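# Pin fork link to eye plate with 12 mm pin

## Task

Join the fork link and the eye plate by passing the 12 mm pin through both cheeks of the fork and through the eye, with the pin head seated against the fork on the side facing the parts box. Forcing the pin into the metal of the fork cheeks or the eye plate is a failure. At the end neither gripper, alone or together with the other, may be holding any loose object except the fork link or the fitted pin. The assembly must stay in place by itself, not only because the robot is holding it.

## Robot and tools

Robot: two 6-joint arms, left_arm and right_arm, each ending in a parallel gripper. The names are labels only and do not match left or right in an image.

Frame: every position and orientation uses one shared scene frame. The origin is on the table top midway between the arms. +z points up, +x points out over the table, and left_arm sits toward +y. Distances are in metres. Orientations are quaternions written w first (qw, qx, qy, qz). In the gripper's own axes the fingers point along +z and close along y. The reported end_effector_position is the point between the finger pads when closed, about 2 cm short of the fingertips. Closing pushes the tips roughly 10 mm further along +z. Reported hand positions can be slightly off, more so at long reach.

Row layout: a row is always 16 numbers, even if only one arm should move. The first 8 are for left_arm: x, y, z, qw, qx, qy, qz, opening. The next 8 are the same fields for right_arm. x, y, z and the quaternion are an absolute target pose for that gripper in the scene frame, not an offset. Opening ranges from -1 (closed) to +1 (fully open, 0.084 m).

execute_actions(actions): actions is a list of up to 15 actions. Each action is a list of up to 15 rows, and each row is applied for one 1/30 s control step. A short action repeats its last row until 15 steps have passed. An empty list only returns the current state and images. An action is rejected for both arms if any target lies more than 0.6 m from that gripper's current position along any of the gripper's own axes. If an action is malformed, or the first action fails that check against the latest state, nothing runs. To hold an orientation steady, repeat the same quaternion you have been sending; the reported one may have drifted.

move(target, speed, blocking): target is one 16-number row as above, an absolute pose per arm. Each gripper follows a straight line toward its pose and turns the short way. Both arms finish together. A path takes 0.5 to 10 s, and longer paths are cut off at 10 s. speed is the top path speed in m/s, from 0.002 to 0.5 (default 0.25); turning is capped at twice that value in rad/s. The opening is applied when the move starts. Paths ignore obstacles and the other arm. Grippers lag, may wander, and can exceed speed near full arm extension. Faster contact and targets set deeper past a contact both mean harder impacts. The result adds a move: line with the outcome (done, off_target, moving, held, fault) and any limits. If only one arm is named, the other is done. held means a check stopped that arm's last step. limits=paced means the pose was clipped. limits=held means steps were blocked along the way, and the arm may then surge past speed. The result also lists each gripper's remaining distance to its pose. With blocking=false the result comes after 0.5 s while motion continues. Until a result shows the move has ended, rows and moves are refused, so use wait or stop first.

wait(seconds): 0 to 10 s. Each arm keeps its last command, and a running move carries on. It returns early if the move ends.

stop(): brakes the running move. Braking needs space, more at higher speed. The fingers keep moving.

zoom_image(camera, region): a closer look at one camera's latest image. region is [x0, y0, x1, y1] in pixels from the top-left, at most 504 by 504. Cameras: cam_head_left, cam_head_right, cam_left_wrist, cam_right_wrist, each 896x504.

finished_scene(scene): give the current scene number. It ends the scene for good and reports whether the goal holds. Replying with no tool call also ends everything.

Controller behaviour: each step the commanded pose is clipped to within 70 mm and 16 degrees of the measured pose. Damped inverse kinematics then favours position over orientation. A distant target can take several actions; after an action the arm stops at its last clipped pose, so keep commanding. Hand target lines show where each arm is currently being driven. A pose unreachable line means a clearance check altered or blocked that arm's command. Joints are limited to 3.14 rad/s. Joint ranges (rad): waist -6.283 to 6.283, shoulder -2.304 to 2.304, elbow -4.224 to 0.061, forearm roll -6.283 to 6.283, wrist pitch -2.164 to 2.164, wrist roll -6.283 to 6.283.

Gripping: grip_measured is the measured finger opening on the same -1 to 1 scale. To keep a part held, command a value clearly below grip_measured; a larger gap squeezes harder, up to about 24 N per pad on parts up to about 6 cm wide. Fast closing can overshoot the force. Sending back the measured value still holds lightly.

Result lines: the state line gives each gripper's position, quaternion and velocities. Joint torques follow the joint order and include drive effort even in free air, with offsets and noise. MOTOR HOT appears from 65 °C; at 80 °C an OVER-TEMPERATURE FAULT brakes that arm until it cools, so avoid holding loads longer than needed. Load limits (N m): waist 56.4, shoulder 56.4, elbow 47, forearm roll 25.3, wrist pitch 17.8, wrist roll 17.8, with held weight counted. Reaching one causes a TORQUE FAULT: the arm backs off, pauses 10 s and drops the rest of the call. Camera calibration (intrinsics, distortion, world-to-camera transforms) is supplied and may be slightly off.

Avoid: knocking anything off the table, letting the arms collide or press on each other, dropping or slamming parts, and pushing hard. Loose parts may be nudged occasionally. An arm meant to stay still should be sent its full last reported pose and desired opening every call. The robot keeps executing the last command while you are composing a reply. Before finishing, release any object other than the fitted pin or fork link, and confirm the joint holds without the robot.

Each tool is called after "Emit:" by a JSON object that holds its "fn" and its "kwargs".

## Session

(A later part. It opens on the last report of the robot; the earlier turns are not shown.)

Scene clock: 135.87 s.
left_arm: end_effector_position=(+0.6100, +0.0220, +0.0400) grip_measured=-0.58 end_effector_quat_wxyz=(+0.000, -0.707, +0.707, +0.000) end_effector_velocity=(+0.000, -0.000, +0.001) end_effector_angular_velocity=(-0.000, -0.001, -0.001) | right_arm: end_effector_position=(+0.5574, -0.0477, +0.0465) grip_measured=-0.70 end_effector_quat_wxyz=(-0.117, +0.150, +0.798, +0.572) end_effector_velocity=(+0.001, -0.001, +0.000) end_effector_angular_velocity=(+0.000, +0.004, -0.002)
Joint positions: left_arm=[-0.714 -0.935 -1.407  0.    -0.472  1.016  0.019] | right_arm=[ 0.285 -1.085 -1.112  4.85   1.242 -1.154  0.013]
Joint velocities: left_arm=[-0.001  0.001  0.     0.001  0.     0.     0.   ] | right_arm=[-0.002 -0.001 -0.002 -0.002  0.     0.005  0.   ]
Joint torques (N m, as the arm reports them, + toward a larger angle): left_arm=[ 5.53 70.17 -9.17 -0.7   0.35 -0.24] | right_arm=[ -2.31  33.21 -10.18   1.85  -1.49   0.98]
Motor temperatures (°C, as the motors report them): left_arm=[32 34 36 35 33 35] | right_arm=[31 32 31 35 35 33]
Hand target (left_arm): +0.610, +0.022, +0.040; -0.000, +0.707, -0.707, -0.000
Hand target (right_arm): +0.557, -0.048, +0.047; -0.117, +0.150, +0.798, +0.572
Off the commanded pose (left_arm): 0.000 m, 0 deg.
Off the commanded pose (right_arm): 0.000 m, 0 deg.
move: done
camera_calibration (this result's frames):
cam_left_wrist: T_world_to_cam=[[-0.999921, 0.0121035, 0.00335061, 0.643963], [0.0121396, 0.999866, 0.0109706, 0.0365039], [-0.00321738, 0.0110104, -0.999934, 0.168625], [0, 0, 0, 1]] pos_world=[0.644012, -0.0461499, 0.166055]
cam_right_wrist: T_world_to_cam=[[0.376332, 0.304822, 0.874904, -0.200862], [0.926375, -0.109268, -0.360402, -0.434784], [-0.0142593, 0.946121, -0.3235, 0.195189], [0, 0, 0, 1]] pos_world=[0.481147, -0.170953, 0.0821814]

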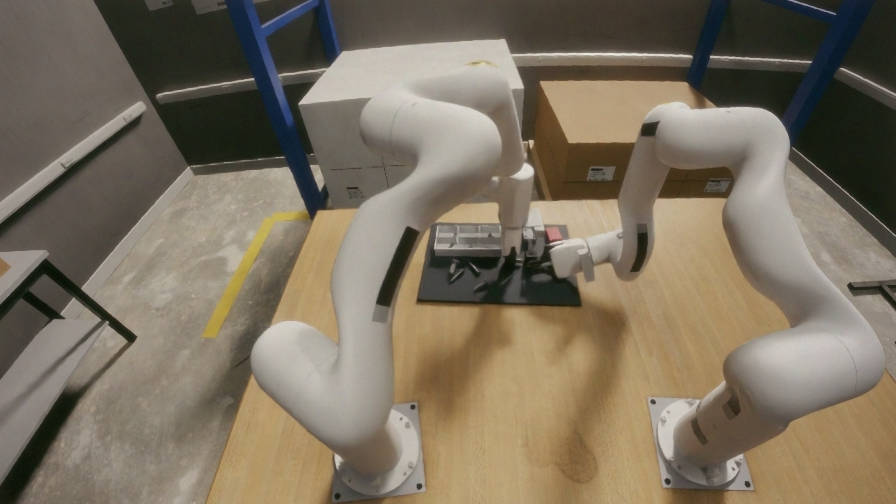

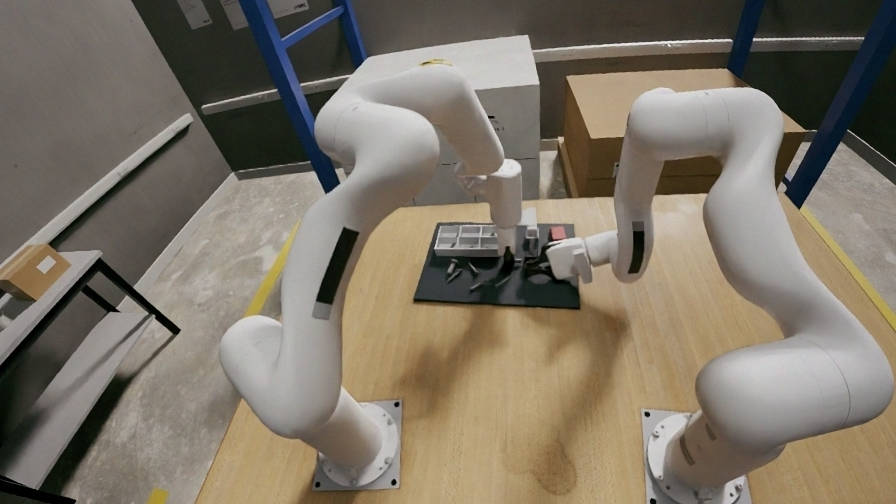

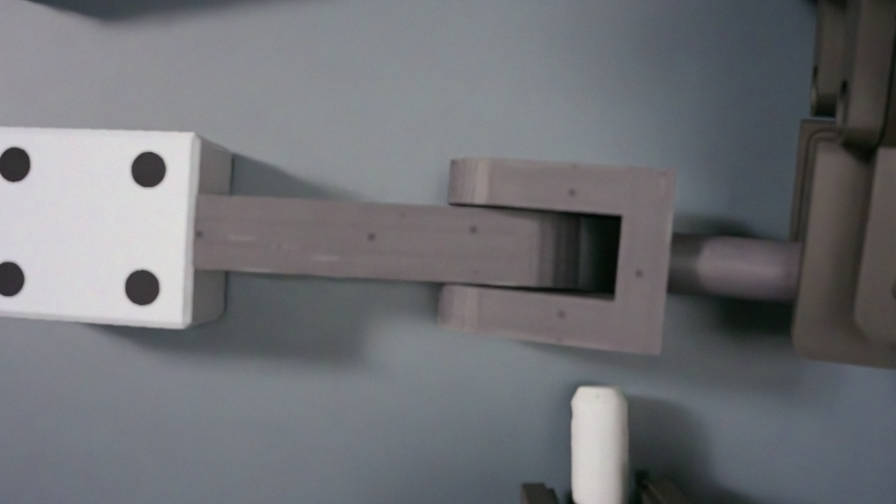

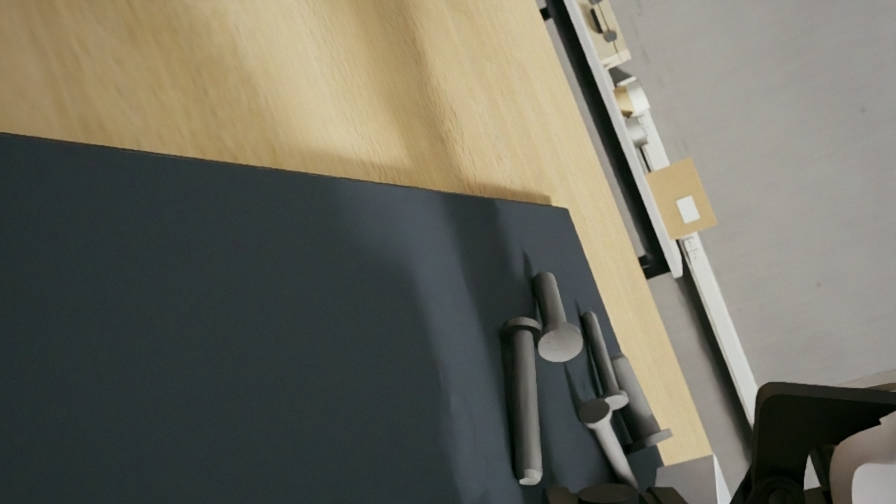

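Emit:
{"fn": "move", "kwargs": {"target": [0.61,0.022,0.10,0,0.7071,-0.7071,0,-1, 0.5575,-0.0477,0.0465,-0.1168,0.150,0.7978,0.5715,-1], "speed": 0.08}}

Emit:
{"fn": "move", "kwargs": {"target": [0.60,0.12,0.075,0.271,0.653,-0.653,0.271,-1, 0.5575,-0.0477,0.0465,-0.1168,0.150,0.7978,0.5715,-1], "speed": 0.15}}

Emit:
{"fn": "zoom_image", "kwargs": {"camera": "cam_left_wrist", "region": [300, 100, 700, 400]}}

Scene clock: 141.77 s.
left_arm: end_effector_position=(+0.6098, +0.0221, +0.0996) grip_measured=-0.58 end_effector_quat_wxyz=(-0.000, -0.707, +0.707, +0.000) end_effector_velocity=(-0.000, -0.000, +0.002) end_effector_angular_velocity=(+0.000, -0.000, -0.001) | right_arm: end_effector_position=(+0.5575, -0.0477, +0.0465) grip_measured=-0.71 end_effector_quat_wxyz=(-0.117, +0.150, +0.798, +0.572) end_effector_velocity=(-0.001, -0.000, -0.000) end_effector_angular_velocity=(-0.000, +0.002, +0.001)
Joint positions: left_arm=[-0.714 -0.832 -1.389 -0.    -0.557  1.017  0.019] | right_arm=[ 0.285 -1.085 -1.113  4.85   1.242 -1.154  0.013]
Joint velocities: left_arm=[-0.     0.003  0.     0.001 -0.003  0.     0.   ] | right_arm=[ 0.    -0.     0.001 -0.001  0.     0.001 -0.   ]
Joint torques (N m, as the arm reports them, + toward a larger angle): left_arm=[  5.21  68.2  -10.36  -0.62   0.33  -0.26] | right_arm=[ 6.29 30.97  0.13 -3.48  1.31  0.51]
Motor temperatures (°C, as the motors report them): left_arm=[32 34 36 35 33 35] | right_arm=[31 32 31 35 35 33]
Hand target (left_arm): +0.610, +0.022, +0.100; +0.000, +0.707, -0.707, +0.000
Hand target (right_arm): +0.557, -0.048, +0.046; -0.117, +0.150, +0.798, +0.572
Off the commanded pose (left_arm): 0.000 m, 0 deg.
Off the commanded pose (right_arm): 0.000 m, 0 deg.
move: done
camera_calibration (this result's frames):
cam_left_wrist: T_world_to_cam=[[-0.999919, 0.012213, 0.00368948, 0.643535], [0.0122528, 0.999865, 0.0109393, 0.0357173], [-0.00355538, 0.0109836, -0.999933, 0.228426], [0, 0, 0, 1]] pos_world=[0.643857, -0.0460809, 0.225646]
cam_right_wrist: T_world_to_cam=[[0.376453, 0.30482, 0.874853, -0.200932], [0.926329, -0.109503, -0.36045, -0.434903], [-0.0140734, 0.946094, -0.323586, 0.195118], [0, 0, 0, 1]] pos_world=[0.48125, -0.170974, 0.0821633]

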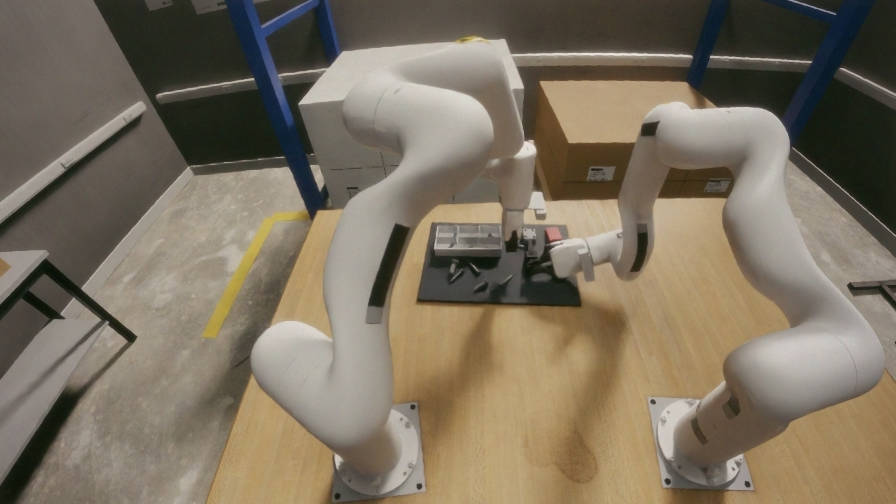

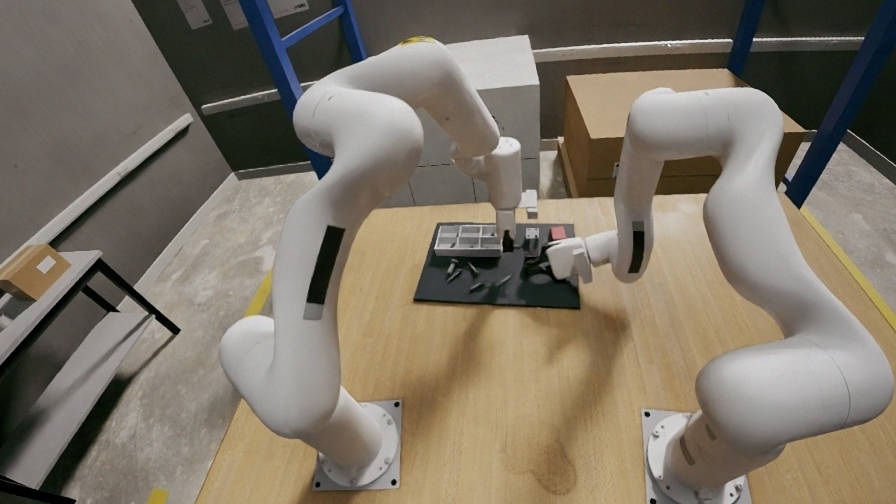

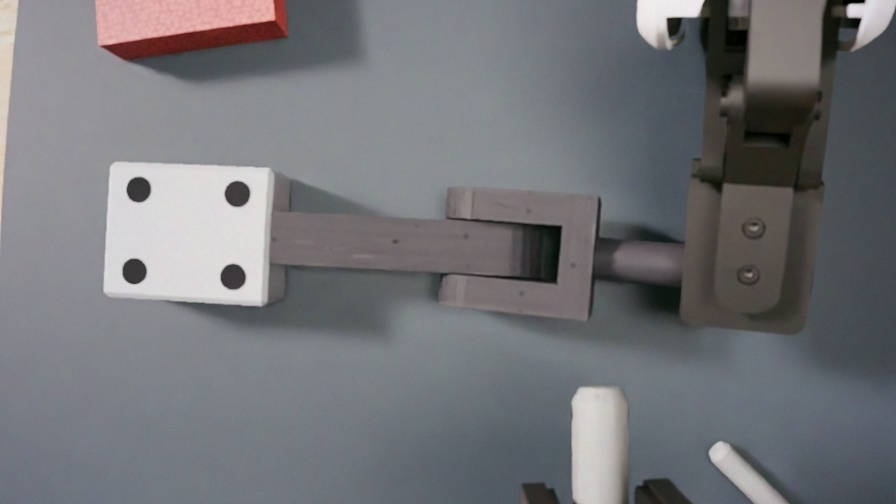

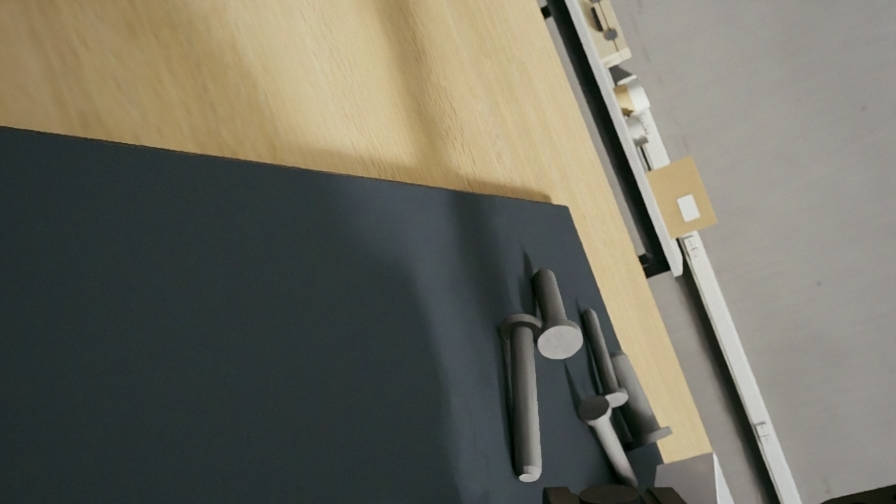

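Scene clock: 144.83 s.
left_arm: end_effector_position=(+0.6003, +0.1197, +0.0752) grip_measured=-0.58 end_effector_quat_wxyz=(-0.271, -0.653, +0.653, -0.270) end_effector_velocity=(-0.000, +0.001, -0.000) end_effector_angular_velocity=(-0.009, -0.000, +0.000) | right_arm: end_effector_position=(+0.5575, -0.0477, +0.0465) grip_measured=-0.71 end_effector_quat_wxyz=(-0.117, +0.150, +0.798, +0.572) end_effector_velocity=(-0.000, -0.000, -0.000) end_effector_angular_velocity=(-0.000, +0.001, +0.000)
Joint positions: left_arm=[-0.283 -0.839 -1.086 -1.445 -0.786  2.791  0.019] | right_arm=[ 0.285 -1.085 -1.113  4.85   1.242 -1.154  0.013]
Joint velocities: left_arm=[ 0.004 -0.003  0.001 -0.005 -0.009  0.009  0.   ] | right_arm=[-0.001 -0.     0.    -0.001  0.     0.001  0.   ]
Joint torques (N m, as the arm reports them, + toward a larger angle): left_arm=[ 6.17 61.13 -6.29 -1.18 -0.58 -0.18] | right_arm=[ 5.96 34.2  -1.   -4.2   1.06  0.44]
Motor temperatures (°C, as the motors report them): left_arm=[32 34 36 35 33 35] | right_arm=[31 32 31 35 35 33]
Hand target (left_arm): +0.600, +0.120, +0.075; +0.271, +0.653, -0.653, +0.271
Hand target (right_arm): +0.557, -0.048, +0.047; -0.117, +0.150, +0.798, +0.572
Off the commanded pose (left_arm): 0.000 m, 0 deg.
Off the commanded pose (right_arm): 0.000 m, 0 deg.
move: done
camera_calibration (this result's frames):
cam_left_wrist: T_world_to_cam=[[-0.999917, 0.01162, -0.00549974, 0.633717], [0.0121505, 0.71447, -0.699561, 0.0261253], [-0.0041995, -0.69957, -0.714552, 0.266923], [0, 0, 0, 1]] pos_world=[0.634468, 0.160702, 0.212492]
cam_right_wrist: T_world_to_cam=[[0.376483, 0.304831, 0.874836, -0.20093], [0.926316, -0.10948, -0.36049, -0.434872], [-0.0141111, 0.946093, -0.323587, 0.195135], [0, 0, 0, 1]] pos_world=[0.481229, -0.170976, 0.0821576]

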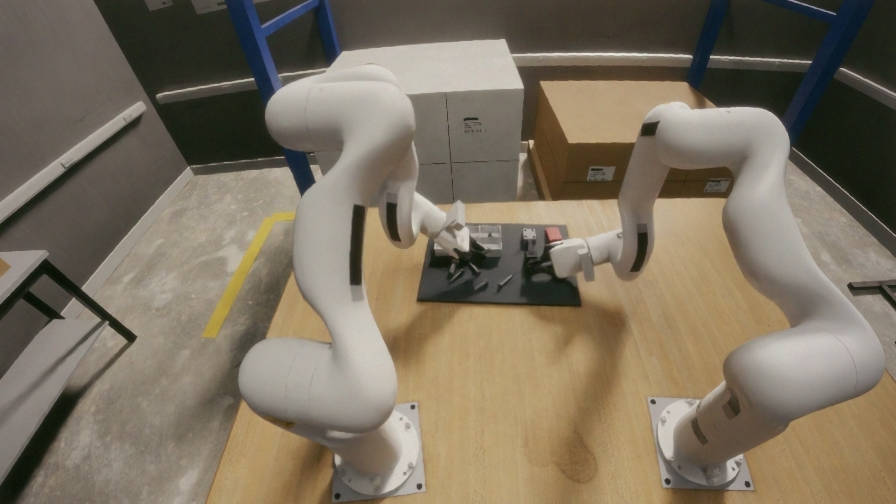

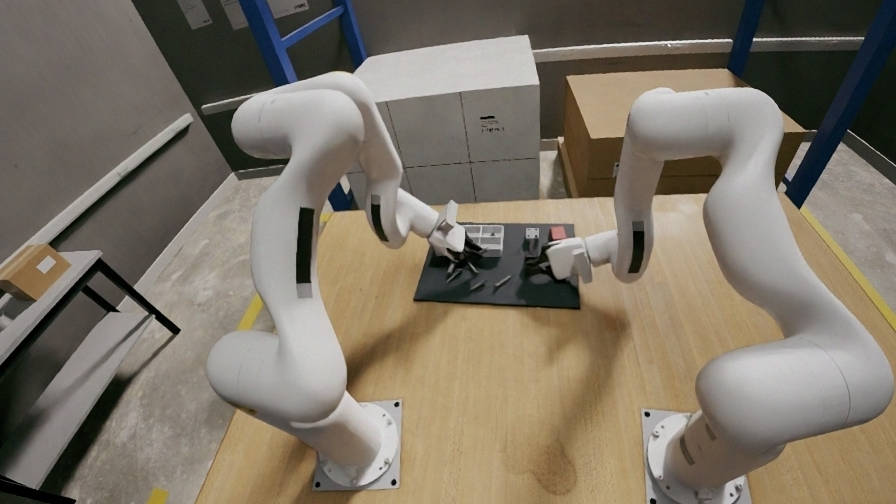

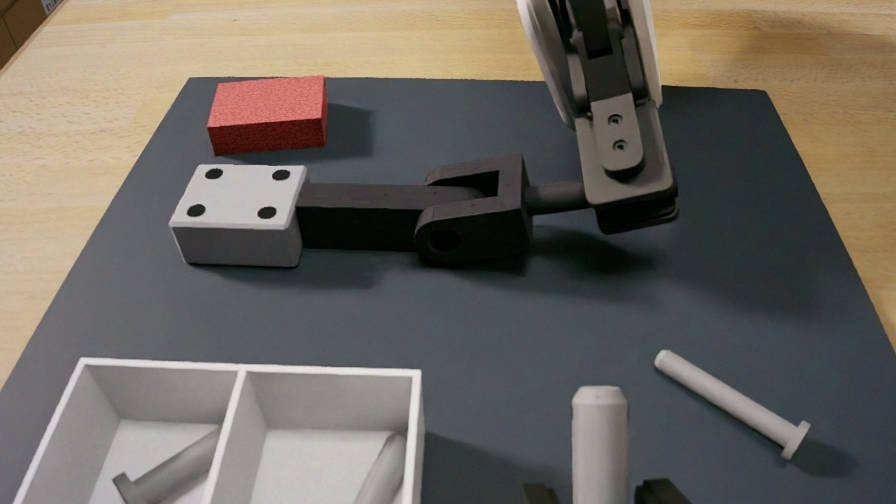

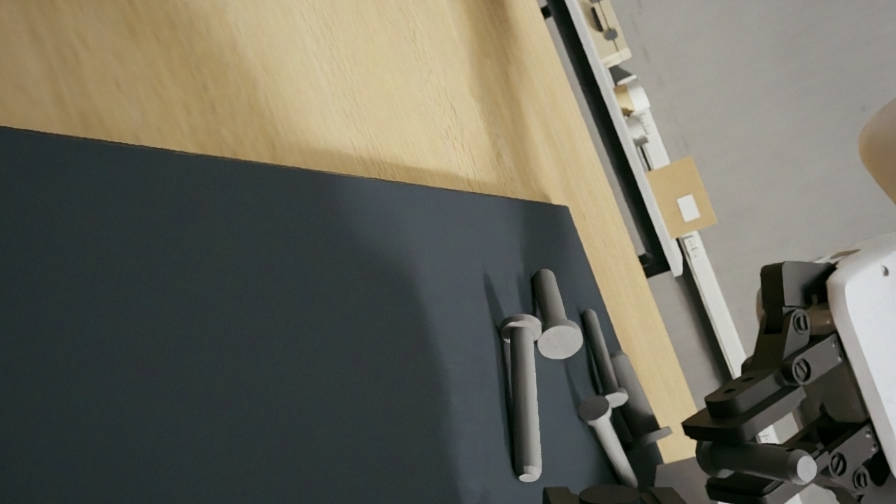

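Region (300, 100, 700, 400) of cam_left_wrist's 896x504 image, scaled by 1.260, with more detail than that image has; it fills the top 378 rows of this view, and the rest is white.

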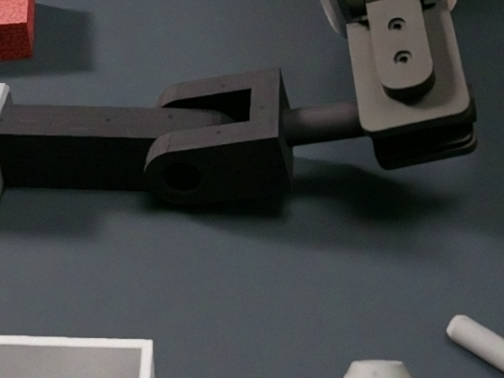

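Emit:
{"fn": "move", "kwargs": {"target": [0.61,0.022,0.10,0,0.688,-0.725,0,-1,0.5575,-0.0477,0.0465,-0.1168,0.150,0.7978,0.5715,-1], "speed": 0.1}}

Emit:
{"fn": "move", "kwargs": {"target": [0.61,0.022,0.039,0,0.688,-0.725,0,-1,0.5575,-0.0477,0.0465,-0.1168,0.150,0.7978,0.5715,-1], "speed": 0.05}}

Emit:
{"fn": "move", "kwargs": {"target": [0.630,0.02,0.039,0,0.688,-0.725,0,-1,0.5575,-0.0477,0.0465,-0.1168,0.150,0.7978,0.5715,-1], "speed": 0.02}}

Scene clock: 154.70 s.
left_arm: end_effector_position=(+0.6097, +0.0223, +0.0999) grip_measured=-0.58 end_effector_quat_wxyz=(-0.000, -0.689, +0.725, -0.001) end_effector_velocity=(+0.000, -0.001, +0.001) end_effector_angular_velocity=(+0.012, -0.001, +0.001) | right_arm: end_effector_position=(+0.5575, -0.0477, +0.0465) grip_measured=-0.71 end_effector_quat_wxyz=(-0.117, +0.150, +0.798, +0.572) end_effector_velocity=(+0.001, -0.000, +0.000) end_effector_angular_velocity=(+0.000, -0.002, -0.000)
Joint positions: left_arm=[-0.713 -0.831 -1.387 -0.002 -0.555  1.07   0.019] | right_arm=[ 0.285 -1.085 -1.113  4.85   1.242 -1.154  0.013]
Joint velocities: left_arm=[-0.005 -0.003 -0.008  0.02  -0.01  -0.024  0.   ] | right_arm=[-0.001  0.    -0.001 -0.    -0.    -0.001 -0.   ]
Joint torques (N m, as the arm reports them, + toward a larger angle): left_arm=[  7.8   68.32 -10.06  -1.58   0.56  -0.14] | right_arm=[ 6.15 30.3   0.37 -5.03  1.11  0.51]
Motor temperatures (°C, as the motors report them): left_arm=[32 34 36 35 33 35] | right_arm=[31 32 31 35 35 33]
Hand target (left_arm): +0.610, +0.022, +0.100; -0.000, +0.689, -0.725, +0.000
Hand target (right_arm): +0.557, -0.048, +0.047; -0.117, +0.150, +0.798, +0.572
Off the commanded pose (left_arm): 0.000 m, 0 deg.
Off the commanded pose (right_arm): 0.000 m, 0 deg.
move: done
camera_calibration (this result's frames):
cam_left_wrist: T_world_to_cam=[[-0.997958, 0.0638153, 0.0025496, 0.641212], [0.0638369, 0.997915, 0.0095332, 0.00424708], [-0.00193592, 0.0096765, -0.999951, 0.227721], [0, 0, 0, 1]] pos_world=[0.640073, -0.0473609, 0.226035]
cam_right_wrist: T_world_to_cam=[[0.376491, 0.304833, 0.874832, -0.20093], [0.926313, -0.109473, -0.3605, -0.434864], [-0.0141217, 0.946093, -0.323586, 0.19514], [0, 0, 0, 1]] pos_world=[0.481224, -0.170976, 0.082156]

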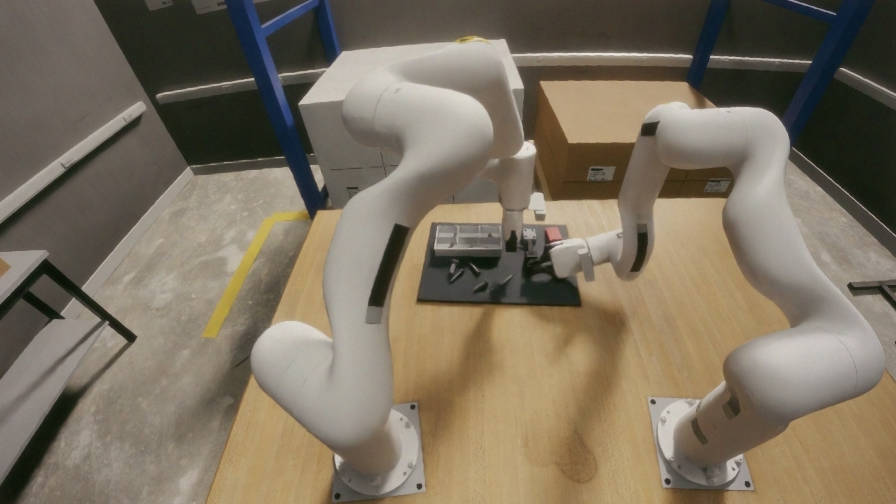

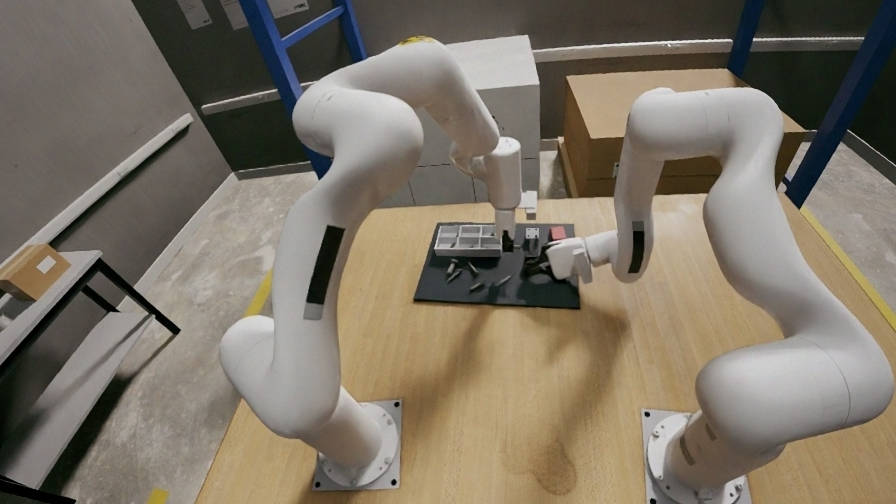

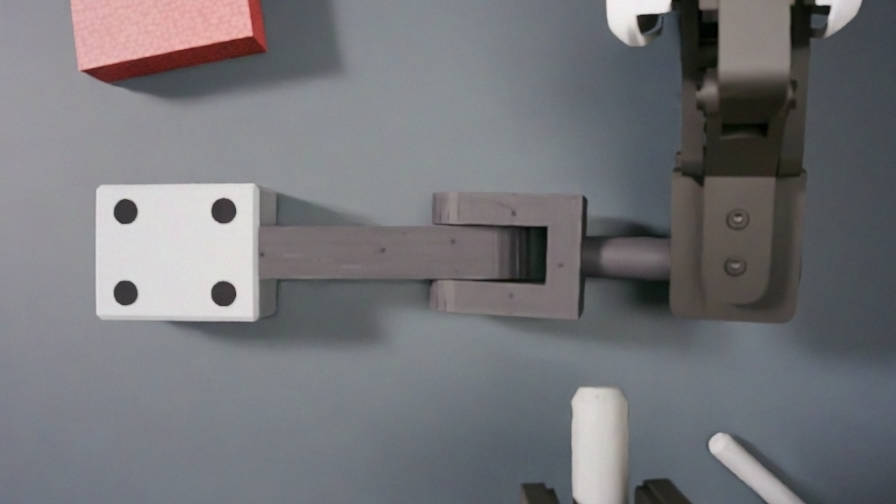

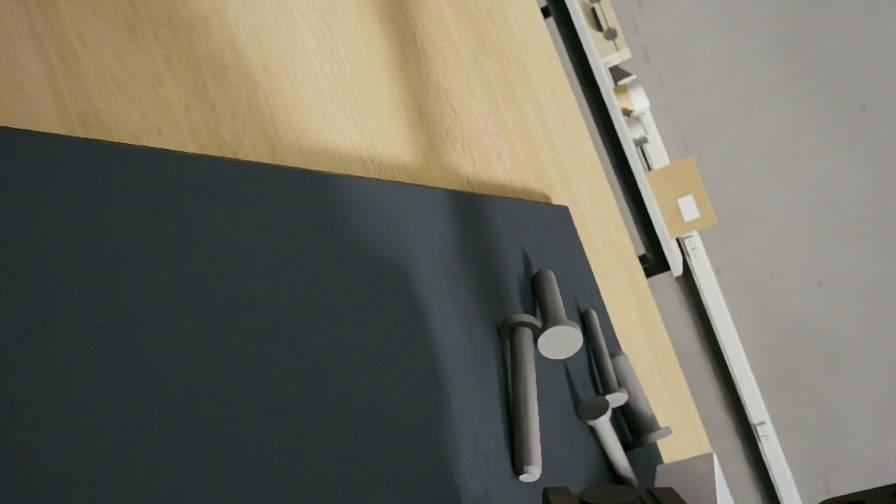

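Scene clock: 156.30 s.
left_arm: end_effector_position=(+0.6102, +0.0220, +0.0393) grip_measured=-0.58 end_effector_quat_wxyz=(+0.000, -0.688, +0.725, -0.000) end_effector_velocity=(+0.000, -0.000, -0.002) end_effector_angular_velocity=(-0.000, -0.000, -0.001) | right_arm: end_effector_position=(+0.5575, -0.0477, +0.0465) grip_measured=-0.71 end_effector_quat_wxyz=(-0.117, +0.150, +0.798, +0.572) end_effector_velocity=(+0.000, -0.001, +0.000) end_effector_angular_velocity=(+0.000, -0.000, -0.000)
Joint positions: left_arm=[-0.714 -0.936 -1.407  0.    -0.471  1.068  0.019] | right_arm=[ 0.285 -1.085 -1.113  4.85   1.242 -1.154  0.013]
Joint velocities: left_arm=[-0.001 -0.004 -0.001  0.     0.003 -0.    -0.   ] | right_arm=[-0.001 -0.    -0.001 -0.001 -0.     0.    -0.   ]
Joint torques (N m, as the arm reports them, + toward a larger angle): left_arm=[ 6.97 69.26 -9.34 -0.42  0.41 -0.26] | right_arm=[ 2.96 29.81 -0.24 -4.39  1.26  0.63]
Motor temperatures (°C, as the motors report them): left_arm=[32 34 36 35 33 35] | right_arm=[31 32 31 35 35 33]
Hand target (left_arm): +0.610, +0.022, +0.039; -0.000, +0.688, -0.725, -0.000
Hand target (right_arm): +0.557, -0.048, +0.047; -0.117, +0.150, +0.798, +0.572
Off the commanded pose (left_arm): 0.000 m, 0 deg.
Off the commanded pose (right_arm): 0.000 m, 0 deg.
move: done
camera_calibration (this result's frames):
cam_left_wrist: T_world_to_cam=[[-0.997924, 0.0643316, 0.00311536, 0.641761], [0.0643623, 0.997866, 0.0110147, 0.00472739], [-0.00240012, 0.0111923, -0.999934, 0.16742], [0, 0, 0, 1]] pos_world=[0.640526, -0.0478766, 0.165358]
cam_right_wrist: T_world_to_cam=[[0.376491, 0.304833, 0.874832, -0.20093], [0.926313, -0.109473, -0.3605, -0.434864], [-0.0141217, 0.946093, -0.323586, 0.19514], [0, 0, 0, 1]] pos_world=[0.481224, -0.170976, 0.082156]

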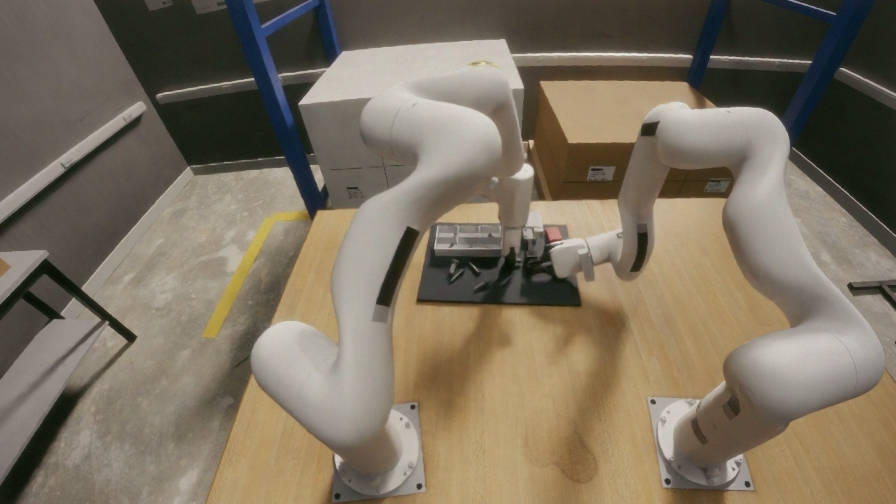

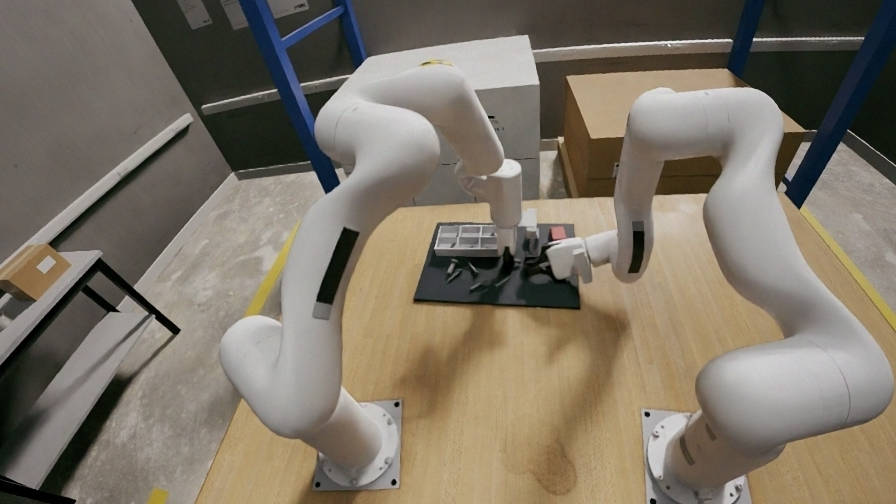

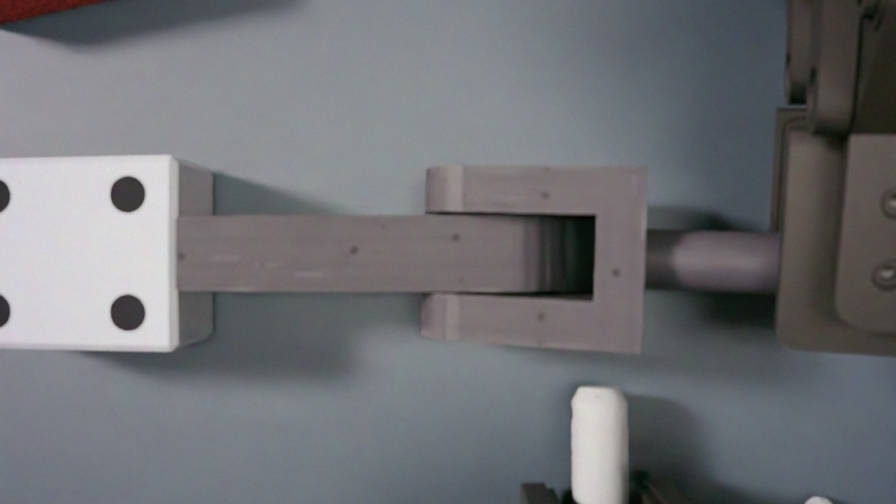

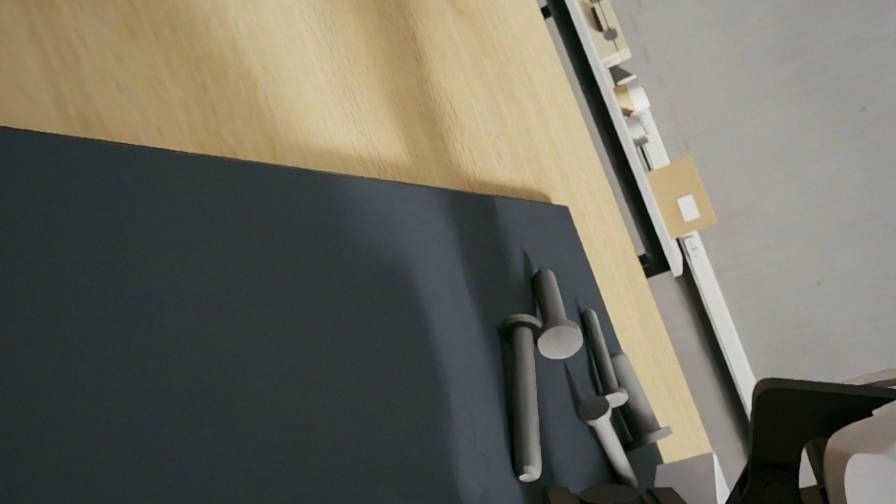

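Scene clock: 157.60 s.
left_arm: end_effector_position=(+0.6299, +0.0200, +0.0390) grip_measured=-0.58 end_effector_quat_wxyz=(-0.000, -0.688, +0.725, -0.000) end_effector_velocity=(+0.002, +0.000, -0.000) end_effector_angular_velocity=(+0.001, +0.001, +0.000) | right_arm: end_effector_position=(+0.5575, -0.0477, +0.0465) grip_measured=-0.71 end_effector_quat_wxyz=(-0.117, +0.150, +0.798, +0.572) end_effector_velocity=(-0.001, +0.001, +0.000) end_effector_angular_velocity=(+0.000, -0.001, +0.003)
Joint positions: left_arm=[-0.7   -0.971 -1.475 -0.    -0.504  1.082  0.019] | right_arm=[ 0.285 -1.085 -1.113  4.85   1.242 -1.154  0.013]
Joint velocities: left_arm=[ 0.001 -0.003 -0.006 -0.    -0.004  0.001 -0.   ] | right_arm=[ 0.002  0.001  0.    -0.002  0.     0.    -0.   ]
Joint torques (N m, as the arm reports them, + toward a larger angle): left_arm=[ 5.89 71.52 -9.37 -0.41  0.35 -0.23] | right_arm=[ 7.44 33.95  0.51 -4.52  1.08  0.19]
Motor temperatures (°C, as the motors report them): left_arm=[32 34 36 35 33 35] | right_arm=[31 32 31 35 35 33]
Hand target (left_arm): +0.630, +0.020, +0.039; +0.000, +0.688, -0.725, +0.000
Hand target (right_arm): +0.558, -0.048, +0.047; -0.117, +0.150, +0.798, +0.572
Off the commanded pose (left_arm): 0.000 m, 0 deg.
Off the commanded pose (right_arm): 0.000 m, 0 deg.
move: done
camera_calibration (this result's frames):
cam_left_wrist: T_world_to_cam=[[-0.997914, 0.06447, 0.00335009, 0.661524], [0.0645029, 0.997858, 0.01088, 0.00529183], [-0.00264148, 0.0110734, -0.999935, 0.167359], [0, 0, 0, 1]] pos_world=[0.660245, -0.0497822, 0.165075]
cam_right_wrist: T_world_to_cam=[[0.376491, 0.304833, 0.874832, -0.20093], [0.926313, -0.109473, -0.3605, -0.434864], [-0.0141217, 0.946093, -0.323586, 0.19514], [0, 0, 0, 1]] pos_world=[0.481224, -0.170976, 0.0821559]

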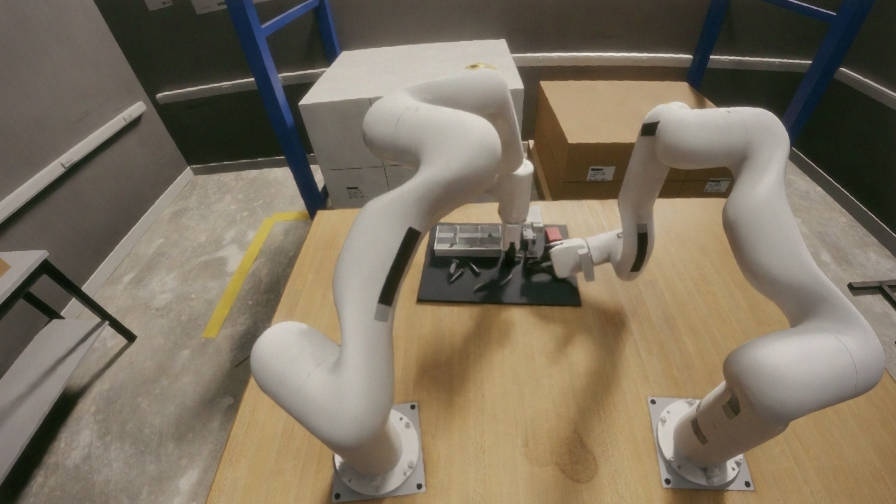

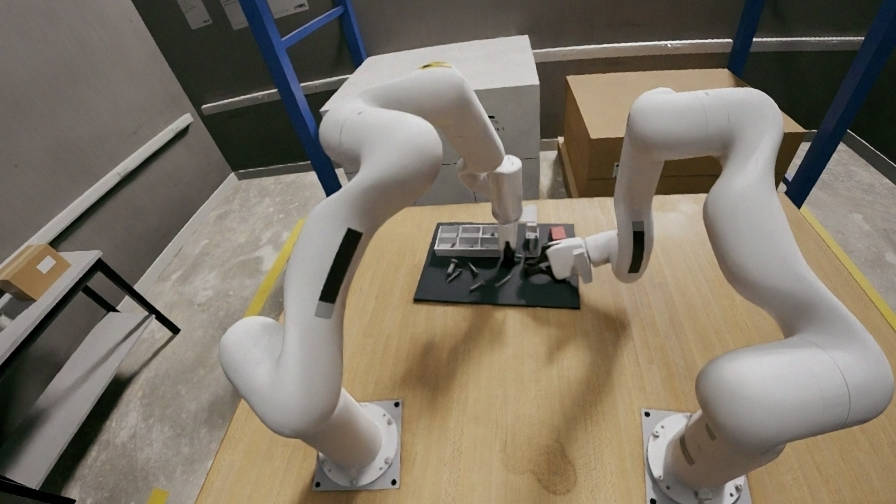

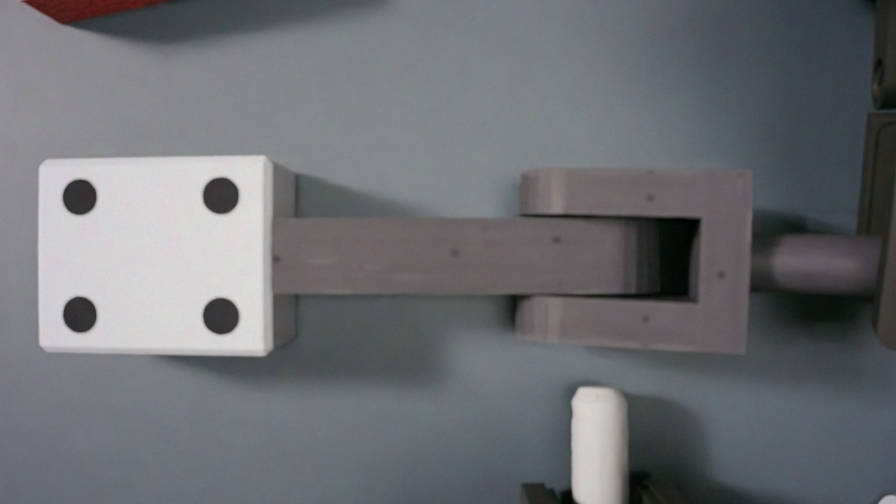

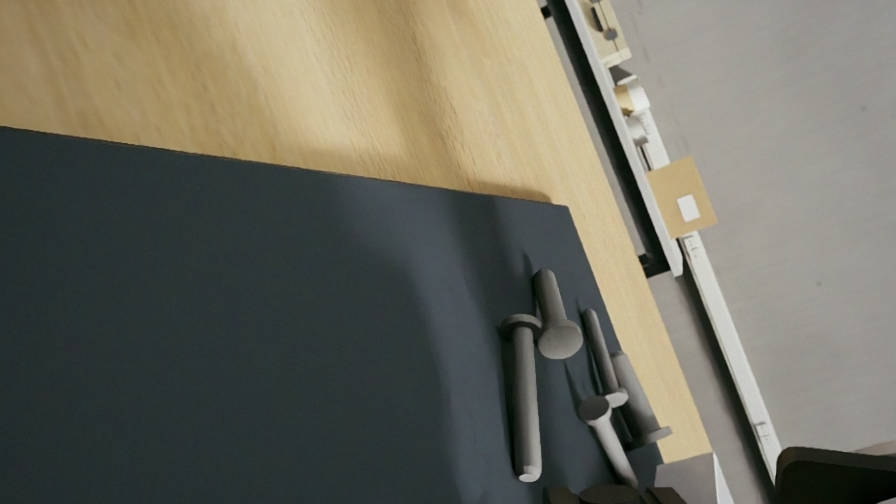

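Emit:
{"fn": "move", "kwargs": {"target": [0.6305,0.008,0.039,0,0.688,-0.725,0,-1,0.5575,-0.0477,0.0465,-0.1168,0.150,0.7978,0.5715,-1], "speed": 0.008}}

Scene clock: 160.77 s.
left_arm: end_effector_position=(+0.6304, +0.0085, +0.0389) grip_measured=-0.58 end_effector_quat_wxyz=(-0.000, -0.688, +0.725, +0.000) end_effector_velocity=(-0.000, -0.001, -0.000) end_effector_angular_velocity=(+0.001, +0.001, +0.000) | right_arm: end_effector_position=(+0.5575, -0.0477, +0.0465) grip_measured=-0.71 end_effector_quat_wxyz=(-0.117, +0.150, +0.798, +0.572) end_effector_velocity=(-0.000, -0.000, -0.001) end_effector_angular_velocity=(-0.000, +0.002, -0.000)
Joint positions: left_arm=[-0.715 -0.985 -1.501  0.    -0.517  1.067  0.019] | right_arm=[ 0.285 -1.085 -1.113  4.85   1.242 -1.154  0.013]
Joint velocities: left_arm=[-0.002 -0.002 -0.003  0.    -0.002 -0.002 -0.   ] | right_arm=[-0.001 -0.001  0.001 -0.    -0.     0.     0.   ]
Joint torques (N m, as the arm reports them, + toward a larger angle): left_arm=[  1.74  72.89 -10.76  -1.53   0.7   -0.23] | right_arm=[ 5.57 32.38 -0.72 -4.47  1.3   0.47]
Motor temperatures (°C, as the motors report them): left_arm=[32 34 36 35 33 35] | right_arm=[31 32 31 35 35 33]
Hand target (left_arm): +0.631, +0.008, +0.039; +0.000, +0.688, -0.725, -0.000
Hand target (right_arm): +0.558, -0.048, +0.046; -0.117, +0.150, +0.798, +0.572
Off the commanded pose (left_arm): 0.001 m, 0 deg.
Off the commanded pose (right_arm): 0.000 m, 0 deg.
move: done
camera_calibration (this result's frames):
cam_left_wrist: T_world_to_cam=[[-0.997926, 0.064241, 0.00413695, 0.662811], [0.0642846, 0.997866, 0.01145, 0.0168429], [-0.00339256, 0.0116922, -0.999926, 0.167796], [0, 0, 0, 1]] pos_world=[0.660923, -0.0613485, 0.164849]
cam_right_wrist: T_world_to_cam=[[0.376493, 0.304852, 0.874825, -0.200922], [0.926312, -0.109477, -0.360501, -0.434863], [-0.0141262, 0.946087, -0.323606, 0.19514], [0, 0, 0, 1]] pos_world=[0.481221, -0.170976, 0.0821515]

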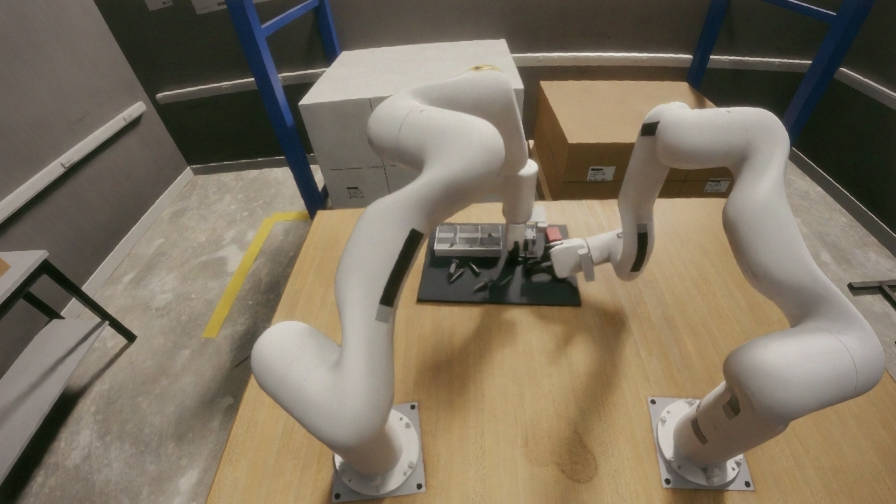

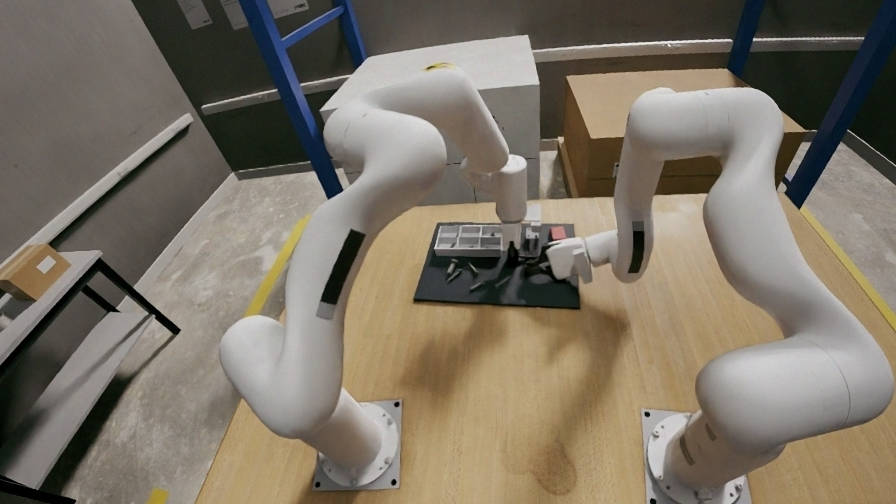

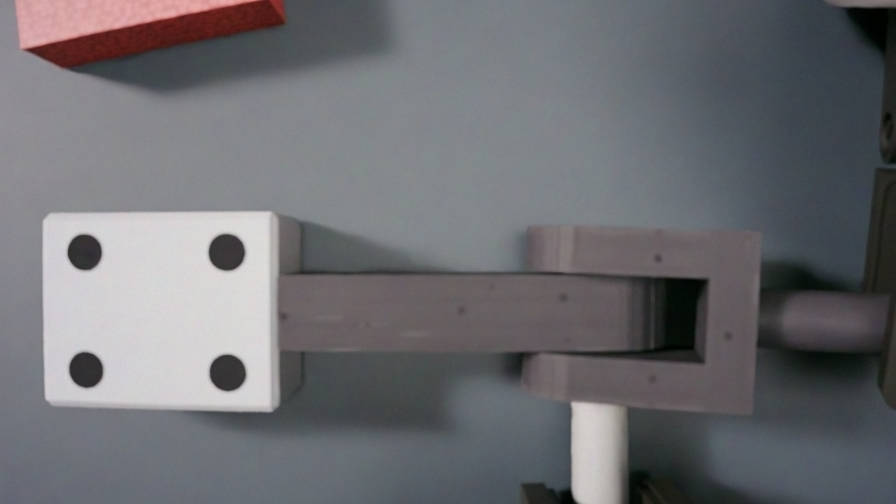

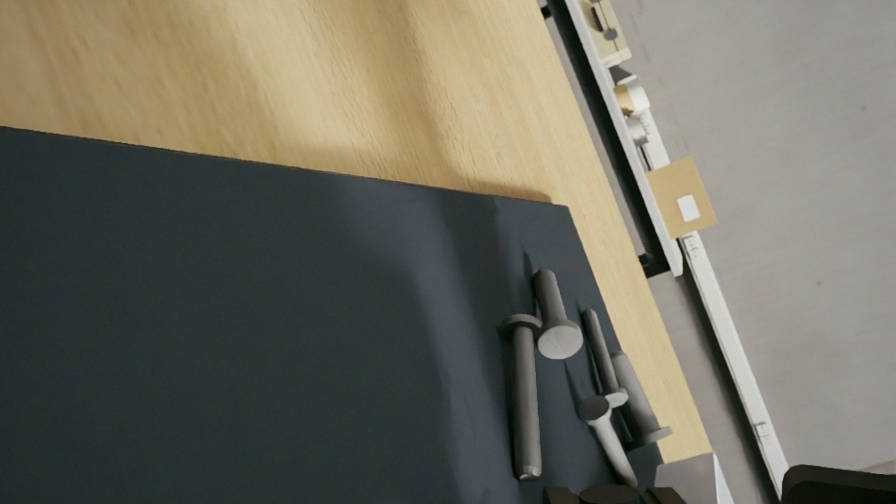

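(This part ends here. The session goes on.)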